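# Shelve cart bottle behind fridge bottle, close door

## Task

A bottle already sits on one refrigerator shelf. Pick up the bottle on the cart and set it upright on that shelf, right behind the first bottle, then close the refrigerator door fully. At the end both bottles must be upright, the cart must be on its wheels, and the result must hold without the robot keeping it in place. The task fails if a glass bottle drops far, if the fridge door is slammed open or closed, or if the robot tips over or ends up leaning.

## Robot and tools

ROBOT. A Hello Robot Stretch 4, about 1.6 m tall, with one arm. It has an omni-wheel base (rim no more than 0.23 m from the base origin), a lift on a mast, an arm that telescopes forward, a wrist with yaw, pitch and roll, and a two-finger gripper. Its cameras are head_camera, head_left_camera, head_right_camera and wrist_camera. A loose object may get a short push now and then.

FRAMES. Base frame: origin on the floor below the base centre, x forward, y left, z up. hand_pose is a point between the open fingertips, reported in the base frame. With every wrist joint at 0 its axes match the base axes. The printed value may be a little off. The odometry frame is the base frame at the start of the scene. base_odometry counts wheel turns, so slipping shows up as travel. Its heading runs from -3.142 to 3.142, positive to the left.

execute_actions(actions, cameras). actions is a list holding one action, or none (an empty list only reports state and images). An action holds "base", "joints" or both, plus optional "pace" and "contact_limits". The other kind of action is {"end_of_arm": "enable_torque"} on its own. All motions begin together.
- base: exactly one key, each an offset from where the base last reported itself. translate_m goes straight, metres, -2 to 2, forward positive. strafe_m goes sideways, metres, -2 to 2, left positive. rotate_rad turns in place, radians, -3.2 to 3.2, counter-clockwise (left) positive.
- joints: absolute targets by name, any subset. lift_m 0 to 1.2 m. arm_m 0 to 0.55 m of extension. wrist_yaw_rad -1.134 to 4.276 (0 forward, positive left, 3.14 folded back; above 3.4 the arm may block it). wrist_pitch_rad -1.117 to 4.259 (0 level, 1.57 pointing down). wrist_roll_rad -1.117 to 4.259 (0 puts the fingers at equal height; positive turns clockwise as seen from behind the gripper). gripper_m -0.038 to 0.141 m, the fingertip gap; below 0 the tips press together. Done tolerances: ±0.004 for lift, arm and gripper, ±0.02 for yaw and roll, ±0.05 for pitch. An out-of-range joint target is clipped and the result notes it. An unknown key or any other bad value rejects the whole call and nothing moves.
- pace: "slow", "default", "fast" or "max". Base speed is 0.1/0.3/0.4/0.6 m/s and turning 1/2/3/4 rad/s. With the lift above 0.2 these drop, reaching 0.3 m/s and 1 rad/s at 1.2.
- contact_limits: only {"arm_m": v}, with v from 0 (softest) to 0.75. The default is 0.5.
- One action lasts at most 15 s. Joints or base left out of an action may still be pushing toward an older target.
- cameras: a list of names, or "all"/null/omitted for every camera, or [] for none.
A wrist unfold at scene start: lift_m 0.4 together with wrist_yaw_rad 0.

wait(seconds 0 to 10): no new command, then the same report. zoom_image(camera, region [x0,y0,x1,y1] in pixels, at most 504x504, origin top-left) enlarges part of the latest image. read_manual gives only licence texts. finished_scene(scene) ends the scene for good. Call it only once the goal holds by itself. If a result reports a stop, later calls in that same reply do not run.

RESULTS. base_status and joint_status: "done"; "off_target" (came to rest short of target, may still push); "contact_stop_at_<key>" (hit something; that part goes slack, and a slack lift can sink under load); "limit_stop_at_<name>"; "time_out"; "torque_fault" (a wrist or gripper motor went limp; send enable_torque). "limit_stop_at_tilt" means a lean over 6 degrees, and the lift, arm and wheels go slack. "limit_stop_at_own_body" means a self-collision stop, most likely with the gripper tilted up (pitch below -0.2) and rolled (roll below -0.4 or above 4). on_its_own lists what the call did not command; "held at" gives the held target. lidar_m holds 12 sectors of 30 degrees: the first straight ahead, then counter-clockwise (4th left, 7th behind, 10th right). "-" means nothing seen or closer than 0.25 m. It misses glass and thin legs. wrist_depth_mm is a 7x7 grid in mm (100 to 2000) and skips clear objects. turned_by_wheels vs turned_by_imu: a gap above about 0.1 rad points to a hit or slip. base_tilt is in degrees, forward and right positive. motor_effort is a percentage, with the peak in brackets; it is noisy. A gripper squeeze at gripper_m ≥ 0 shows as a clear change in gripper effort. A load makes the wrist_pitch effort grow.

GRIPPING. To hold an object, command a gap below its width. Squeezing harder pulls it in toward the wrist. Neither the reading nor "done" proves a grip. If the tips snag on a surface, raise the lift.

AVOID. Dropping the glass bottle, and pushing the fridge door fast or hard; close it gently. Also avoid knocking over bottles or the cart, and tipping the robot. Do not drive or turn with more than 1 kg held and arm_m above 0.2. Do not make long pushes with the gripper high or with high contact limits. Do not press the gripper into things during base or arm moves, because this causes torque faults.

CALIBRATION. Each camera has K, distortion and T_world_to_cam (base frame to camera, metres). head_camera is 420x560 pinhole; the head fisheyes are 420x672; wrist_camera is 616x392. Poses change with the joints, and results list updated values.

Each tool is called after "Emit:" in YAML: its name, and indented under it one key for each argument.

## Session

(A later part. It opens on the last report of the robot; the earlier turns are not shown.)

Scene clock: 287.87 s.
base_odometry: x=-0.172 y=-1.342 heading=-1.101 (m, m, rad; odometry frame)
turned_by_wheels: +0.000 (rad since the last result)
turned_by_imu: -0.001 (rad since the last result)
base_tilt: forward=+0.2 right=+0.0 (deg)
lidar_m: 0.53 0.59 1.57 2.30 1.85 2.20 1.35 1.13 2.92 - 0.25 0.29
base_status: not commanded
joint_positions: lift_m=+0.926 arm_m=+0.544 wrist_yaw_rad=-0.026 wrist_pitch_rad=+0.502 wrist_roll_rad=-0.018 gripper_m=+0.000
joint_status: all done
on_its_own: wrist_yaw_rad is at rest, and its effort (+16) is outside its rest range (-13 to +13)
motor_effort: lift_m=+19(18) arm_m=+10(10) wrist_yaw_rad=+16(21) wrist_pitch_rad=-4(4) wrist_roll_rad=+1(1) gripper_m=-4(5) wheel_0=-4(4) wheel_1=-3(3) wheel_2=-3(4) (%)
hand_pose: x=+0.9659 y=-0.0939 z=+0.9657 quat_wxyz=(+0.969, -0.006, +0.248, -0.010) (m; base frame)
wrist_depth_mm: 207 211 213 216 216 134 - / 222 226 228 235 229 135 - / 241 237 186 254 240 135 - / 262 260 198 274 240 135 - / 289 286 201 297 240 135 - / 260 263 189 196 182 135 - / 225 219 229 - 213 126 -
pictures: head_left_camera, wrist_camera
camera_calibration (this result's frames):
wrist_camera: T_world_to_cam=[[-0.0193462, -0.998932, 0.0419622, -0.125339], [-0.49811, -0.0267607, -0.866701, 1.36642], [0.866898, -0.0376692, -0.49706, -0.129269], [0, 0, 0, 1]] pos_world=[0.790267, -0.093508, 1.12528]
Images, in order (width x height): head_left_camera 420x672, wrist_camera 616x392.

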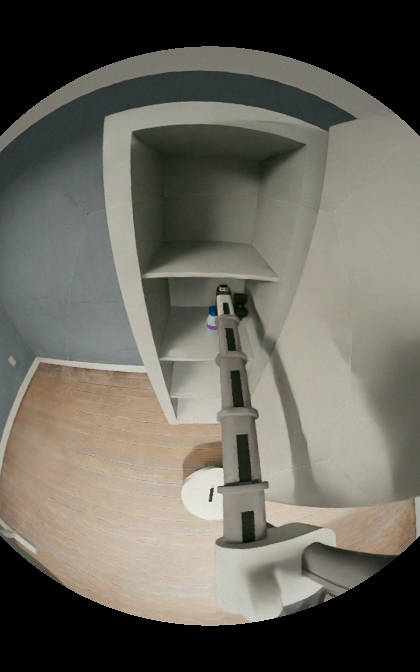

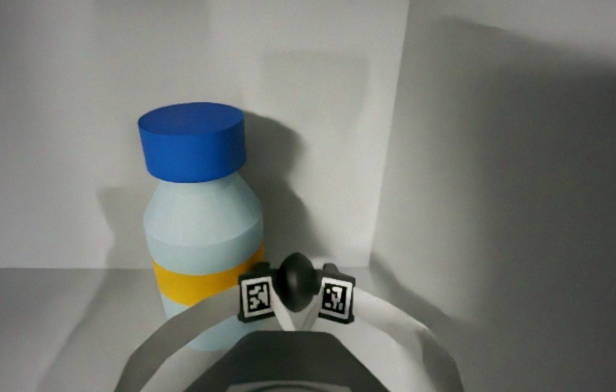

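Emit:
execute_actions:
  actions:
    - {"joints":{"wrist_yaw_rad":0.12},"pace":"slow"}
  cameras: ["wrist_camera"]

Emit:
execute_actions:
  actions:
    - {"joints":{"wrist_yaw_rad":0.22},"pace":"slow"}
  cameras: ["wrist_camera"]

Scene clock: 292.97 s.
base_odometry: x=-0.172 y=-1.342 heading=-1.102 (m, m, rad; odometry frame)
turned_by_wheels: -0.001 (rad since the last result)
turned_by_imu: -0.002 (rad since the last result)
base_tilt: forward=+0.2 right=+0.0 (deg)
lidar_m: 0.57 0.59 1.56 2.30 1.85 2.21 1.36 1.14 2.88 - 0.25 0.30
base_status: not commanded
joint_positions: lift_m=+0.926 arm_m=+0.544 wrist_yaw_rad=+0.110 wrist_pitch_rad=+0.505 wrist_roll_rad=-0.018 gripper_m=+0.000
joint_status: all done
on_its_own: wrist_yaw_rad is at rest, and its effort (+29) is outside its rest range (-13 to +13)
motor_effort: lift_m=+19(19) arm_m=+9(9) wrist_yaw_rad=+29(28) wrist_pitch_rad=-14(15) wrist_roll_rad=-3(1) gripper_m=-4(5) wheel_0=-7(7) wheel_1=-4(4) wheel_2=-7(7) (%)
hand_pose: x=+0.9758 y=-0.0591 z=+0.9648 quat_wxyz=(+0.967, -0.023, +0.249, +0.056) (m; base frame)
wrist_depth_mm: 216 215 209 206 203 198 - / 232 229 223 222 219 200 144 / 253 248 187 242 237 196 142 / 278 272 201 260 257 191 140 / 300 294 208 278 282 186 137 / 258 264 186 206 256 181 134 / 224 217 229 - 228 163 -
pictures: wrist_camera
camera_calibration (this result's frames):
wrist_camera: T_world_to_cam=[[0.116219, -0.992338, 0.0419412, -0.222279], [-0.492869, -0.0942816, -0.864981, 1.36077], [0.862307, 0.0798557, -0.50005, -0.122685], [0, 0, 0, 1]] pos_world=[0.802308, -0.0824826, 1.12502]
Images, in order (width x height): wrist_camera 616x392.

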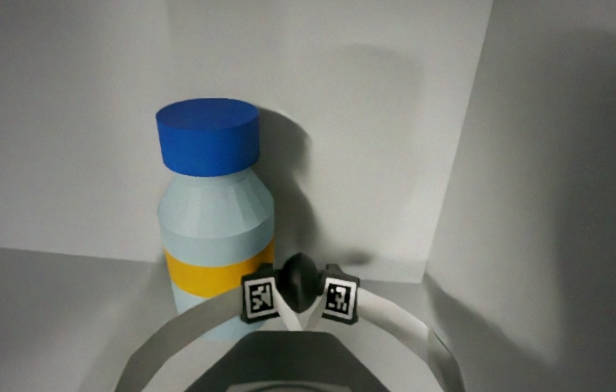

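Scene clock: 293.77 s.
base_odometry: x=-0.172 y=-1.342 heading=-1.100 (m, m, rad; odometry frame)
turned_by_wheels: +0.001 (rad since the last result)
turned_by_imu: -0.006 (rad since the last result)
base_tilt: forward=+0.2 right=-0.1 (deg)
lidar_m: 0.55 0.57 1.55 2.30 1.85 2.21 1.37 1.13 2.94 - 0.25 0.27
base_status: not commanded
joint_positions: lift_m=+0.926 arm_m=+0.544 wrist_yaw_rad=+0.219 wrist_pitch_rad=+0.502 wrist_roll_rad=-0.018 gripper_m=+0.000
joint_status: all done
motor_effort: lift_m=+19(19) arm_m=+9(10) wrist_yaw_rad=+5(61) wrist_pitch_rad=-6(29) wrist_roll_rad=+1(1) gripper_m=-4(5) wheel_0=-1(16) wheel_1=-2(8) wheel_2=-1(19) (%)
hand_pose: x=+0.9811 y=-0.0305 z=+0.9655 quat_wxyz=(+0.963, -0.036, +0.246, +0.108) (m; base frame)
wrist_depth_mm: 227 218 208 200 192 186 179 / 245 234 222 216 207 198 185 / 268 254 189 234 223 213 179 / 298 278 202 253 242 229 173 / 310 301 206 272 264 244 168 / 259 262 189 196 267 234 165 / 225 217 229 - 226 214 -
pictures: wrist_camera
camera_calibration (this result's frames):
wrist_camera: T_world_to_cam=[[0.222726, -0.973978, 0.0419579, -0.29849], [-0.477492, -0.146512, -0.866334, 1.35129], [0.849938, 0.17292, -0.497699, -0.116494], [0, 0, 0, 1]] pos_world=[0.810725, -0.0725978, 1.12522]
Images, in order (width x height): wrist_camera 616x392.

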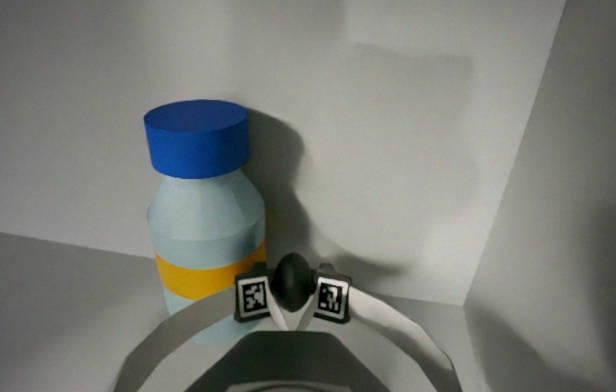

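Emit:
execute_actions:
  actions:
    - {"joints":{"wrist_yaw_rad":0.0},"pace":"slow"}
  cameras: []

Emit:
execute_actions:
  actions:
    - {"joints":{"arm_m":0.2},"pace":"slow"}
  cameras: ["wrist_camera","head_camera"]

Scene clock: 298.73 s.
base_odometry: x=-0.172 y=-1.342 heading=-1.100 (m, m, rad; odometry frame)
turned_by_wheels: +0.000 (rad since the last result)
turned_by_imu: -0.001 (rad since the last result)
base_tilt: forward=+0.2 right=+0.0 (deg)
lidar_m: 0.55 0.59 1.58 2.30 1.85 2.22 1.38 1.15 2.96 - 0.25 0.28
base_status: not commanded
joint_positions: lift_m=+0.926 arm_m=+0.544 wrist_yaw_rad=+0.001 wrist_pitch_rad=+0.502 wrist_roll_rad=-0.018 gripper_m=+0.000
joint_status: all done
motor_effort: lift_m=+18(19) arm_m=+9(9) wrist_yaw_rad=-1(2) wrist_pitch_rad=-5(6) wrist_roll_rad=+0(1) gripper_m=-4(5) wheel_0=-1(1) wheel_1=-1(2) wheel_2=+0(1) (%)
hand_pose: x=+0.9683 y=-0.0873 z=+0.9656 quat_wxyz=(+0.969, -0.009, +0.248, +0.003) (m; base frame)
wrist_depth_mm: 207 211 211 213 212 133 - / 220 223 228 231 225 134 - / 186 195 246 250 243 134 - / 252 207 268 272 244 134 - / 282 211 290 293 242 133 - / 258 229 187 196 179 132 - / 225 217 229 - 212 126 -
pictures: none
No camera images: the call's "cameras" was empty. Leave "cameras" out to get every camera's image.

Scene clock: 303.47 s.
base_odometry: x=-0.172 y=-1.342 heading=-1.100 (m, m, rad; odometry frame)
turned_by_wheels: +0.000 (rad since the last result)
turned_by_imu: -0.001 (rad since the last result)
base_tilt: forward=+0.2 right=+0.0 (deg)
lidar_m: 0.55 0.58 1.55 2.31 1.83 2.18 1.38 1.13 2.97 - 0.25 0.27
base_status: not commanded
joint_positions: lift_m=+0.926 arm_m=+0.202 wrist_yaw_rad=+0.000 wrist_pitch_rad=+0.502 wrist_roll_rad=-0.018 gripper_m=+0.000
joint_status: all done
motor_effort: lift_m=+19(19) arm_m=-9(7) wrist_yaw_rad=+0(1) wrist_pitch_rad=-5(5) wrist_roll_rad=+1(1) gripper_m=-4(4) wheel_0=+0(0) wheel_1=-1(2) wheel_2=+0(0) (%)
hand_pose: x=+0.6254 y=-0.0873 z=+0.9656 quat_wxyz=(+0.969, -0.009, +0.248, +0.002) (m; base frame)
wrist_depth_mm: 512 525 517 530 274 148 - / 535 549 504 569 274 148 142 / 496 462 480 549 272 159 156 / 392 377 377 413 272 171 169 / 312 319 325 329 270 185 187 / 260 264 186 196 210 207 212 / 362 239 247 - 243 230 -
pictures: head_camera, wrist_camera
camera_calibration (this result's frames):
wrist_camera: T_world_to_cam=[[0.00652297, -0.999098, 0.0419599, -0.141603], [-0.497641, -0.0396391, -0.866477, 1.19526], [0.867359, -0.0152289, -0.497451, 0.168128], [0, 0, 0, 1]] pos_world=[0.449905, -0.0915359, 1.12524]
Images, in order (width x height): head_camera 420x560, wrist_camera 616x392.

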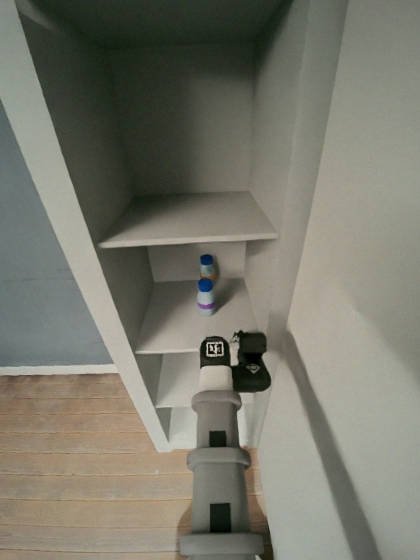

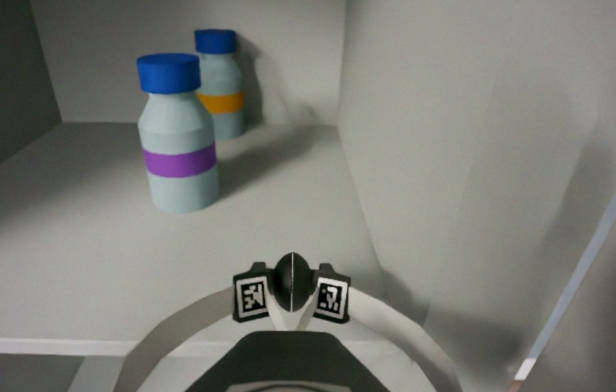

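Emit:
execute_actions:
  actions:
    - {"base":{"translate_m":-0.55},"joints":{"arm_m":0.0}}
  cameras: []

Emit:
execute_actions:
  actions:
    - {"base":{"strafe_m":-0.42},"joints":{"lift_m":1.05,"wrist_pitch_rad":0}}

Scene clock: 327.47 s.
base_odometry: x=-0.421 y=-0.852 heading=-1.100 (m, m, rad; odometry frame)
turned_by_wheels: +0.000 (rad since the last result)
turned_by_imu: +0.000 (rad since the last result)
base_tilt: forward=+0.1 right=-0.1 (deg)
lidar_m: 0.85 1.17 2.32 1.95 1.57 2.13 1.17 0.64 0.77 2.39 2.45 0.51
base_status: done
joint_positions: lift_m=+0.926 arm_m=+0.002 wrist_yaw_rad=+0.000 wrist_pitch_rad=+0.502 wrist_roll_rad=-0.018 gripper_m=+0.000
joint_status: all done
motor_effort: lift_m=+19(19) arm_m=-8(10) wrist_yaw_rad=+0(0) wrist_pitch_rad=-5(5) wrist_roll_rad=-1(1) gripper_m=-4(4) wheel_0=+0(4) wheel_1=-1(5) wheel_2=+0(9) (%)
hand_pose: x=+0.4254 y=-0.0874 z=+0.9656 quat_wxyz=(+0.969, -0.009, +0.248, +0.002) (m; base frame)
wrist_depth_mm: 1336 878 1182 1182 492 266 249 / 1430 891 1336 1078 488 273 266 / 1537 1078 1366 1430 492 293 340 / 1618 1661 1229 1098 488 317 1756 / 1708 1661 1499 1182 484 351 1863 / 1430 1397 187 196 389 424 1537 / 1205 1182 1255 - 455 1281 1366
pictures: none
No camera images: the call's "cameras" was empty. Leave "cameras" out to get every camera's image.

Scene clock: 330.20 s.
base_odometry: x=-0.795 y=-1.042 heading=-1.101 (m, m, rad; odometry frame)
turned_by_wheels: +0.000 (rad since the last result)
turned_by_imu: -0.003 (rad since the last result)
base_tilt: forward=+0.1 right=+0.1 (deg)
lidar_m: 0.50 0.50 2.37 2.01 2.02 2.14 0.51 0.57 2.09 1.97 2.06 1.77
base_status: done
joint_positions: lift_m=+1.050 arm_m=+0.002 wrist_yaw_rad=+0.000 wrist_pitch_rad=+0.002 wrist_roll_rad=-0.018 gripper_m=+0.000
joint_status: all done
motor_effort: lift_m=+24(24) arm_m=-9(8) wrist_yaw_rad=+0(0) wrist_pitch_rad=-6(13) wrist_roll_rad=+3(1) gripper_m=-5(4) wheel_0=-1(7) wheel_1=-1(9) wheel_2=+1(1) (%)
hand_pose: x=+0.4610 y=-0.0874 z=+1.2273 quat_wxyz=(+1.000, -0.009, +0.001, +0.000) (m; base frame)
wrist_depth_mm: 322 500 1336 1499 1499 1537 1576 / 327 508 1336 1499 1537 1499 1576 / 330 517 1397 1499 1499 1576 1576 / 332 521 1430 1499 1537 1618 1576 / 334 525 1229 1537 1537 1618 1576 / 334 484 187 196 1537 1576 1618 / 324 324 1060 - 1576 1576 1576
pictures: head_camera, head_left_camera, head_right_camera, wrist_camera
camera_calibration (this result's frames):
wrist_camera: T_world_to_cam=[[-0.0145737, -0.999102, 0.0397949, -0.139187], [-0.0215506, -0.0394761, -0.998988, 1.28343], [0.999662, -0.0154165, -0.0209559, -0.204851], [0, 0, 0, 1]] pos_world=[0.230412, -0.0915557, 1.28337]
Images, in order (width x height): head_camera 420x560, head_left_camera 420x672, head_right_camera 420x672, wrist_camera 616x392.

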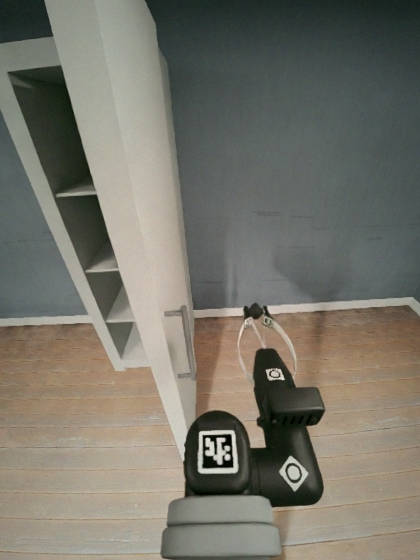

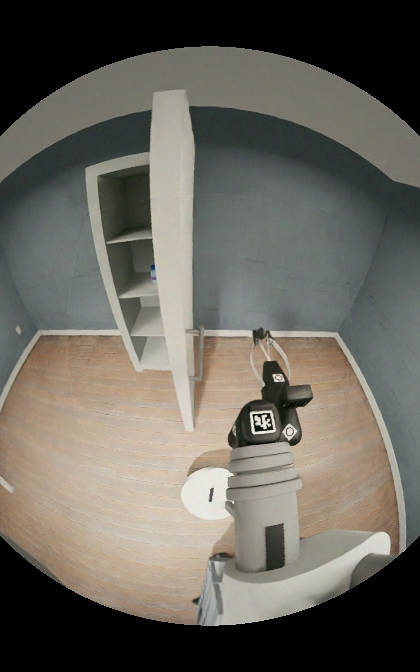

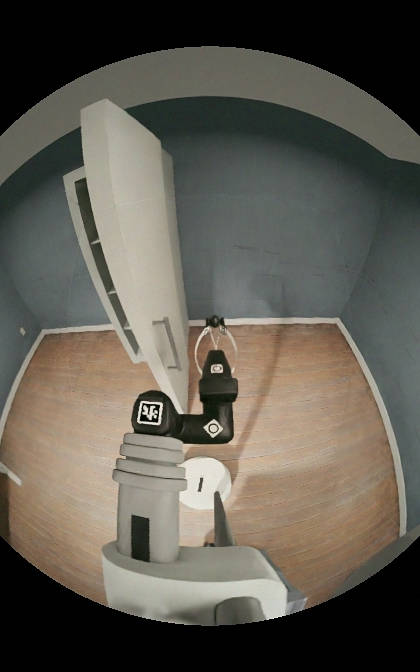

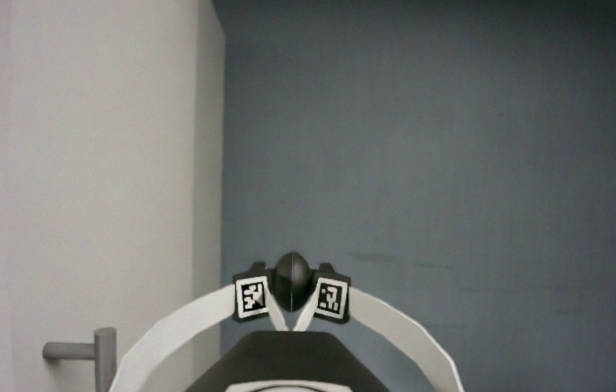

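Emit:
execute_actions:
  actions:
    - {"joints":{"arm_m":0.35,"wrist_yaw_rad":0.5}}
  cameras: []

Emit:
execute_actions:
  actions:
    - {"base":{"strafe_m":0.28},"pace":"slow"}

Scene clock: 339.80 s.
base_odometry: x=-0.795 y=-1.042 heading=-1.101 (m, m, rad; odometry frame)
turned_by_wheels: +0.000 (rad since the last result)
turned_by_imu: -0.001 (rad since the last result)
base_tilt: forward=+0.2 right=-0.1 (deg)
lidar_m: 0.49 0.52 2.37 2.01 2.04 2.13 0.50 0.56 2.05 1.98 2.03 1.77
base_status: not commanded
joint_positions: lift_m=+1.050 arm_m=+0.348 wrist_yaw_rad=+0.500 wrist_pitch_rad=+0.002 wrist_roll_rad=-0.018 gripper_m=+0.000
joint_status: all done
motor_effort: lift_m=+24(23) arm_m=+9(8) wrist_yaw_rad=+1(2) wrist_pitch_rad=-5(6) wrist_roll_rad=+2(2) gripper_m=-5(4) wheel_0=-1(1) wheel_1=-1(1) wheel_2=+1(1) (%)
hand_pose: x=+0.8144 y=+0.0616 z=+1.2274 quat_wxyz=(+0.969, -0.009, -0.001, +0.247) (m; base frame)
wrist_depth_mm: 168 211 281 421 976 1008 931 / 170 212 285 427 991 991 931 / 172 214 287 433 1008 1008 917 / 173 216 290 439 1042 1008 931 / 174 217 281 413 1078 1008 931 / 175 211 187 196 842 1025 931 / 175 196 270 - 854 1008 931
pictures: none
No camera images: the call's "cameras" was empty. Leave "cameras" out to get every camera's image.

Scene clock: 343.73 s.
base_odometry: x=-0.546 y=-0.915 heading=-1.100 (m, m, rad; odometry frame)
turned_by_wheels: +0.000 (rad since the last result)
turned_by_imu: +0.000 (rad since the last result)
base_tilt: forward=+0.3 right=+0.0 (deg)
lidar_m: 1.01 1.01 2.33 1.96 1.73 2.09 0.81 0.59 0.81 2.25 2.34 1.76
base_status: done
joint_positions: lift_m=+1.050 arm_m=+0.348 wrist_yaw_rad=+0.500 wrist_pitch_rad=+0.002 wrist_roll_rad=-0.018 gripper_m=+0.000
joint_status: not commanded
motor_effort: lift_m=+24(23) arm_m=+8(9) wrist_yaw_rad=+2(33) wrist_pitch_rad=-6(6) wrist_roll_rad=+0(3) gripper_m=-3(5) wheel_0=+1(15) wheel_1=+1(5) wheel_2=+1(7) (%)
hand_pose: x=+0.8145 y=+0.0615 z=+1.2274 quat_wxyz=(+0.969, -0.009, -0.001, +0.247) (m; base frame)
wrist_depth_mm: 1863 559 512 473 436 410 878 / 1808 559 512 473 439 410 878 / 1863 569 512 477 442 410 891 / 1808 569 517 480 445 415 891 / 1863 564 517 477 445 413 904 / 1863 564 187 196 433 418 917 / 1921 512 530 - 445 418 917
pictures: head_camera, head_left_camera, head_right_camera, wrist_camera
camera_calibration (this result's frames):
wrist_camera: T_world_to_cam=[[0.465717, -0.884038, 0.0397933, -0.383588], [0.000067074, -0.0449323, -0.99899, 1.27968], [0.884934, 0.465249, -0.0208664, -0.492198], [0, 0, 0, 1]] pos_world=[0.61412, -0.0526134, 1.28338]
Images, in order (width x height): head_camera 420x560, head_left_camera 420x672, head_right_camera 420x672, wrist_camera 616x392.

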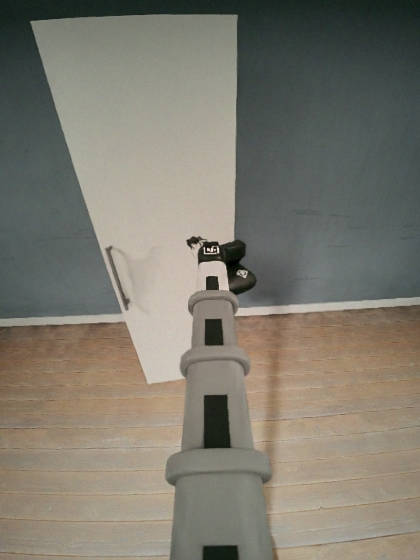

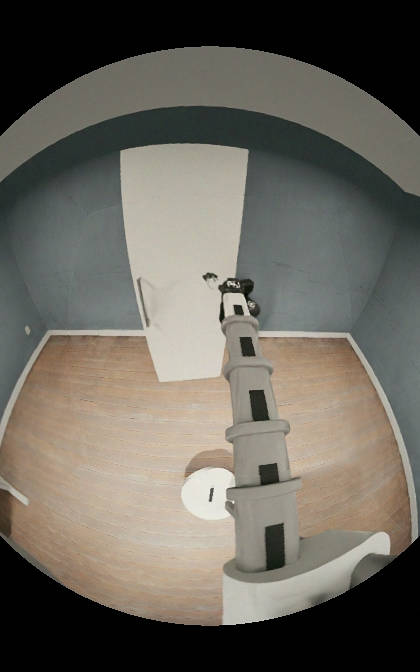

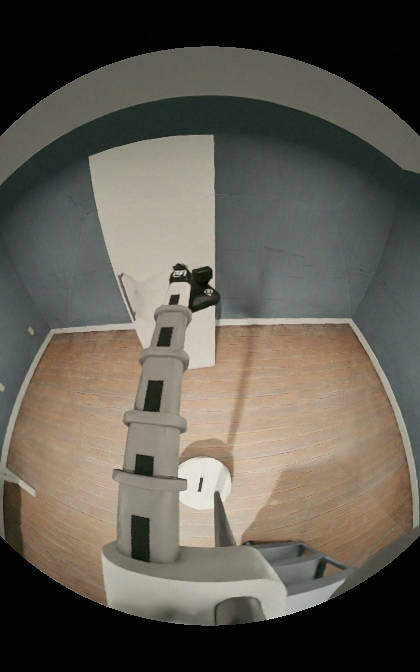

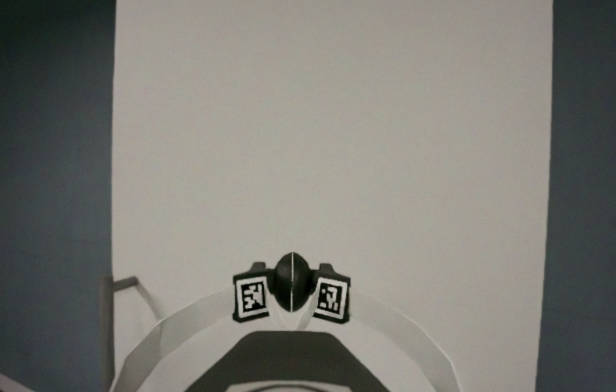

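Emit:
execute_actions:
  actions:
    - {"base":{"strafe_m":0.38},"joints":{"wrist_yaw_rad":0}}
  cameras: ["head_camera"]

Emit:
execute_actions:
  actions:
    - {"joints":{"arm_m":0.55},"pace":"slow","contact_limits":{"arm_m":0.2}}

Scene clock: 354.93 s.
base_odometry: x=-0.207 y=-0.743 heading=-1.100 (m, m, rad; odometry frame)
turned_by_wheels: +0.000 (rad since the last result)
turned_by_imu: +0.000 (rad since the last result)
base_tilt: forward=+0.2 right=+0.0 (deg)
lidar_m: 1.00 1.74 2.14 1.96 1.37 1.82 2.02 0.85 0.81 2.64 2.43 1.09
base_status: done
joint_positions: lift_m=+1.050 arm_m=+0.349 wrist_yaw_rad=+0.000 wrist_pitch_rad=+0.002 wrist_roll_rad=-0.018 gripper_m=+0.000
joint_status: all done
motor_effort: lift_m=+23(24) arm_m=+8(8) wrist_yaw_rad=-1(4) wrist_pitch_rad=-5(6) wrist_roll_rad=-1(2) gripper_m=-5(4) wheel_0=+1(7) wheel_1=-2(7) wheel_2=+1(1) (%)
hand_pose: x=+0.8079 y=-0.0873 z=+1.2274 quat_wxyz=(+1.000, -0.009, +0.001, +0.000) (m; base frame)
wrist_depth_mm: 1060 1078 480 484 496 504 508 / 1078 1078 480 488 496 504 512 / 1060 1078 488 492 496 504 517 / 1098 1098 492 496 504 508 517 / 1098 1098 488 496 504 517 521 / 1078 1098 186 196 504 517 525 / 1118 433 496 - 508 517 525
pictures: head_camera
Images, in order (width x height): head_camera 420x560.

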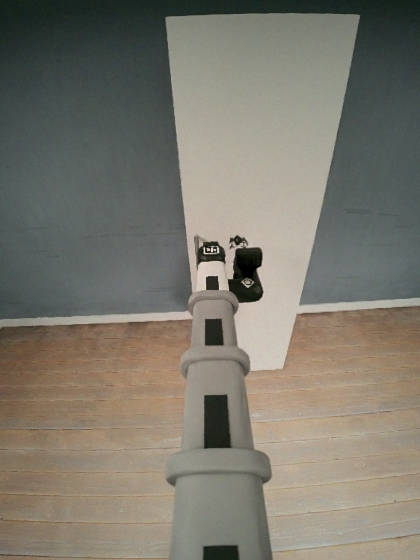

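Scene clock: 358.20 s.
base_odometry: x=-0.207 y=-0.743 heading=-1.100 (m, m, rad; odometry frame)
turned_by_wheels: +0.000 (rad since the last result)
turned_by_imu: -0.001 (rad since the last result)
base_tilt: forward=+0.1 right=+0.0 (deg)
lidar_m: 1.01 1.73 2.15 1.94 1.36 1.85 2.02 0.85 0.80 2.62 2.45 1.08
base_status: not commanded
joint_positions: lift_m=+1.050 arm_m=+0.546 wrist_yaw_rad=+0.000 wrist_pitch_rad=+0.002 wrist_roll_rad=-0.018 gripper_m=+0.000
joint_status: all done
joint sent to its limit — the command would take arm_m past its upper limit, so that joint was sent only as far as its limit.
motor_effort: lift_m=+23(23) arm_m=+9(7) wrist_yaw_rad=+1(1) wrist_pitch_rad=-6(6) wrist_roll_rad=+2(2) gripper_m=-3(5) wheel_0=+0(1) wheel_1=-2(2) wheel_2=+1(1) (%)
contact_limits: arm_m 0.2
hand_pose: x=+1.0054 y=-0.0873 z=+1.2274 quat_wxyz=(+1.000, -0.009, +0.001, +0.000) (m; base frame)
wrist_depth_mm: 278 282 286 290 294 298 301 / 281 283 287 291 294 300 303 / 282 286 289 294 298 301 306 / 285 287 290 294 300 303 307 / 286 289 293 296 300 306 309 / 287 291 187 196 301 307 310 / 290 287 296 - 303 310 312
pictures: head_camera, head_left_camera, head_right_camera, wrist_camera
camera_calibration (this result's frames):
wrist_camera: T_world_to_cam=[[-0.0144103, -0.999104, 0.0397936, -0.131369], [-0.0214546, -0.0394796, -0.99899, 1.29511], [0.999666, -0.0152495, -0.0208664, -0.749242], [0, 0, 0, 1]] pos_world=[0.774885, -0.0915461, 1.2834]
Images, in order (width x height): head_camera 420x560, head_left_camera 420x672, head_right_camera 420x672, wrist_camera 616x392.

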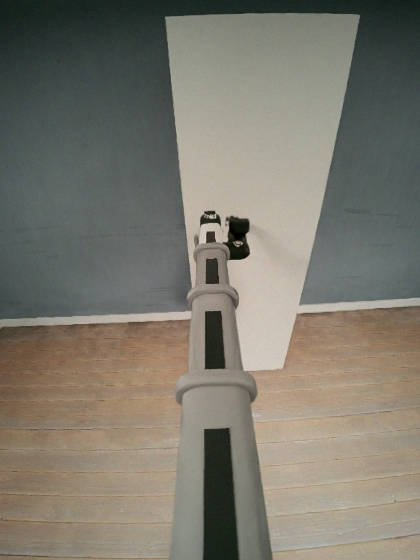

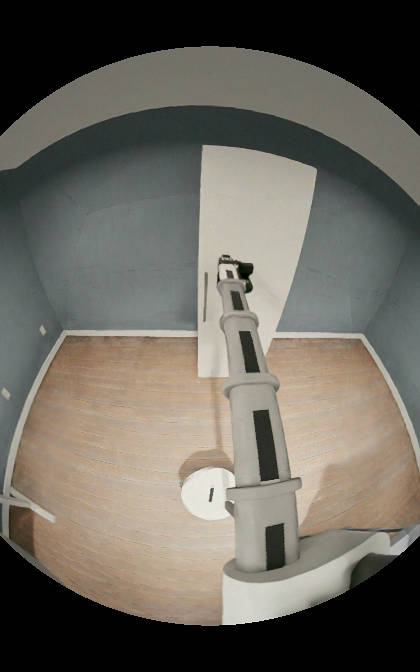

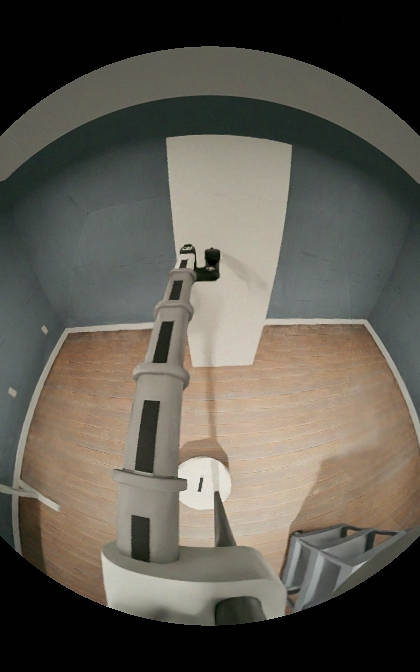

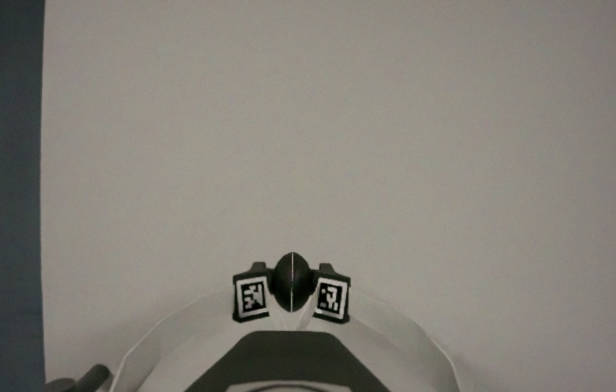

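Emit:
execute_actions:
  actions:
    - {"base":{"translate_m":0.1},"joints":{"arm_m":0.43},"pace":"slow"}
  cameras: []

Emit:
execute_actions:
  actions:
    - {"joints":{"arm_m":0.55},"pace":"slow","contact_limits":{"arm_m":0.2}}
  cameras: ["head_left_camera"]

Emit:
execute_actions:
  actions:
    - {"joints":{"arm_m":0.3},"pace":"slow"}

Scene clock: 366.27 s.
base_odometry: x=-0.162 y=-0.832 heading=-1.100 (m, m, rad; odometry frame)
turned_by_wheels: +0.000 (rad since the last result)
turned_by_imu: -0.002 (rad since the last result)
base_tilt: forward=+0.1 right=+0.0 (deg)
lidar_m: 0.88 1.64 2.14 2.05 1.42 1.86 2.13 0.87 0.91 2.62 2.29 0.97
base_status: done
joint_positions: lift_m=+1.050 arm_m=+0.432 wrist_yaw_rad=+0.000 wrist_pitch_rad=+0.002 wrist_roll_rad=-0.018 gripper_m=+0.000
joint_status: all done
motor_effort: lift_m=+23(23) arm_m=-9(8) wrist_yaw_rad=+0(0) wrist_pitch_rad=-6(6) wrist_roll_rad=-1(1) gripper_m=-3(5) wheel_0=+0(1) wheel_1=+1(4) wheel_2=-2(5) (%)
hand_pose: x=+0.8910 y=-0.0873 z=+1.2274 quat_wxyz=(+1.000, -0.009, +0.001, +0.000) (m; base frame)
wrist_depth_mm: 591 296 298 303 307 312 315 / 591 297 301 306 310 314 319 / 597 300 303 307 312 315 320 / 603 301 304 309 315 319 320 / 597 301 307 310 315 320 324 / 603 304 186 196 315 324 327 / 609 287 309 - 317 324 329
pictures: none
No camera images: the call's "cameras" was empty. Leave "cameras" out to get every camera's image.

Scene clock: 368.17 s.
base_odometry: x=-0.162 y=-0.832 heading=-1.101 (m, m, rad; odometry frame)
turned_by_wheels: -0.001 (rad since the last result)
turned_by_imu: +0.003 (rad since the last result)
base_tilt: forward=+0.2 right=+0.0 (deg)
lidar_m: 0.88 1.60 2.17 2.05 1.40 1.85 2.07 0.89 0.90 2.63 2.31 1.01
base_status: not commanded
joint_positions: lift_m=+1.050 arm_m=+0.510 wrist_yaw_rad=-0.010 wrist_pitch_rad=+0.002 wrist_roll_rad=-0.018 gripper_m=+0.000
joint_status: arm_m contact_stop (moved +0.078 of +0.118)
joint sent to its limit — the command would take arm_m past its upper limit, so that joint was sent only as far as its limit.
on_its_own: arm_m is slack since a contact_stop (your +0.550 is given up); wrist_yaw_rad is at rest, and its effort (+30) is outside its rest range (-13 to +13)
motor_effort: lift_m=+23(23) arm_m=+0(20) wrist_yaw_rad=+30(32) wrist_pitch_rad=-6(8) wrist_roll_rad=+0(1) gripper_m=-1(4) wheel_0=+2(4) wheel_1=+2(4) wheel_2=-12(12) (%)
contact_limits: arm_m 0.2
hand_pose: x=+0.9682 y=-0.0903 z=+1.2274 quat_wxyz=(+1.000, -0.009, +0.001, -0.005) (m; base frame)
wrist_depth_mm: 220 223 228 230 235 237 240 / 221 224 229 231 236 240 243 / 223 225 229 232 236 240 245 / 223 228 230 234 238 243 245 / 224 229 230 234 239 243 248 / 226 229 186 204 240 246 249 / 227 229 233 - 242 247 249
pictures: head_left_camera
Images, in order (width x height): head_left_camera 420x672.

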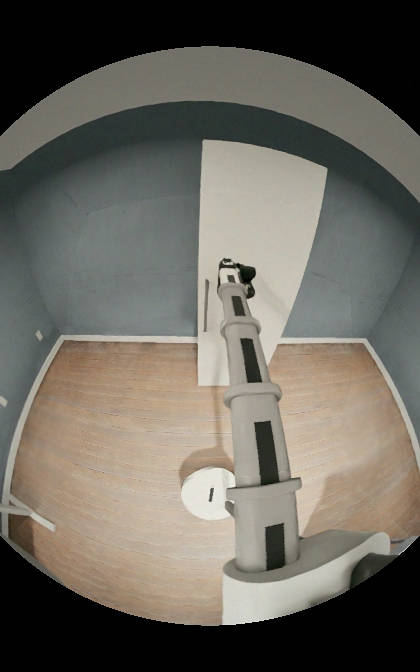

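not run: a stop came earlier in this reply.

Emit:
execute_actions:
  actions:
    - {"joints":{"arm_m":0.3},"pace":"slow"}
  cameras: ["head_left_camera"]

Emit:
finished_scene:
  scene: 1

Scene clock: 376.67 s.
base_odometry: x=-0.162 y=-0.832 heading=-1.100 (m, m, rad; odometry frame)
turned_by_wheels: +0.000 (rad since the last result)
turned_by_imu: -0.001 (rad since the last result)
base_tilt: forward=+0.2 right=+0.0 (deg)
lidar_m: 0.86 1.62 2.18 2.07 1.39 1.84 2.09 0.86 0.89 2.62 2.30 0.96
base_status: not commanded
joint_positions: lift_m=+1.050 arm_m=+0.302 wrist_yaw_rad=+0.000 wrist_pitch_rad=+0.002 wrist_roll_rad=-0.018 gripper_m=+0.000
joint_status: all done
motor_effort: lift_m=+23(23) arm_m=-9(10) wrist_yaw_rad=+1(29) wrist_pitch_rad=-6(6) wrist_roll_rad=-1(1) gripper_m=-4(5) wheel_0=+0(2) wheel_1=+0(2) wheel_2=-1(12) (%)
hand_pose: x=+0.7610 y=-0.0875 z=+1.2274 quat_wxyz=(+1.000, -0.009, +0.001, +0.000) (m; base frame)
wrist_depth_mm: 1025 427 430 433 442 445 449 / 1042 427 433 433 442 449 452 / 1025 427 433 436 445 452 455 / 1042 433 433 439 445 452 459 / 1042 433 433 439 452 455 462 / 1042 436 187 196 449 459 462 / 1060 436 442 - 452 459 469
pictures: head_left_camera
Images, in order (width x height): head_left_camera 420x672.

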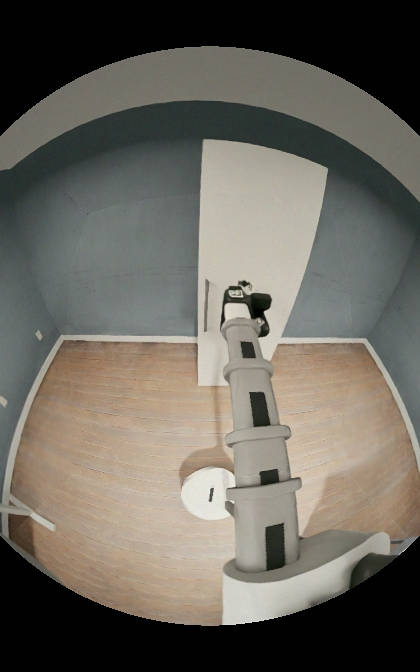

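The scene is finished: the task was done.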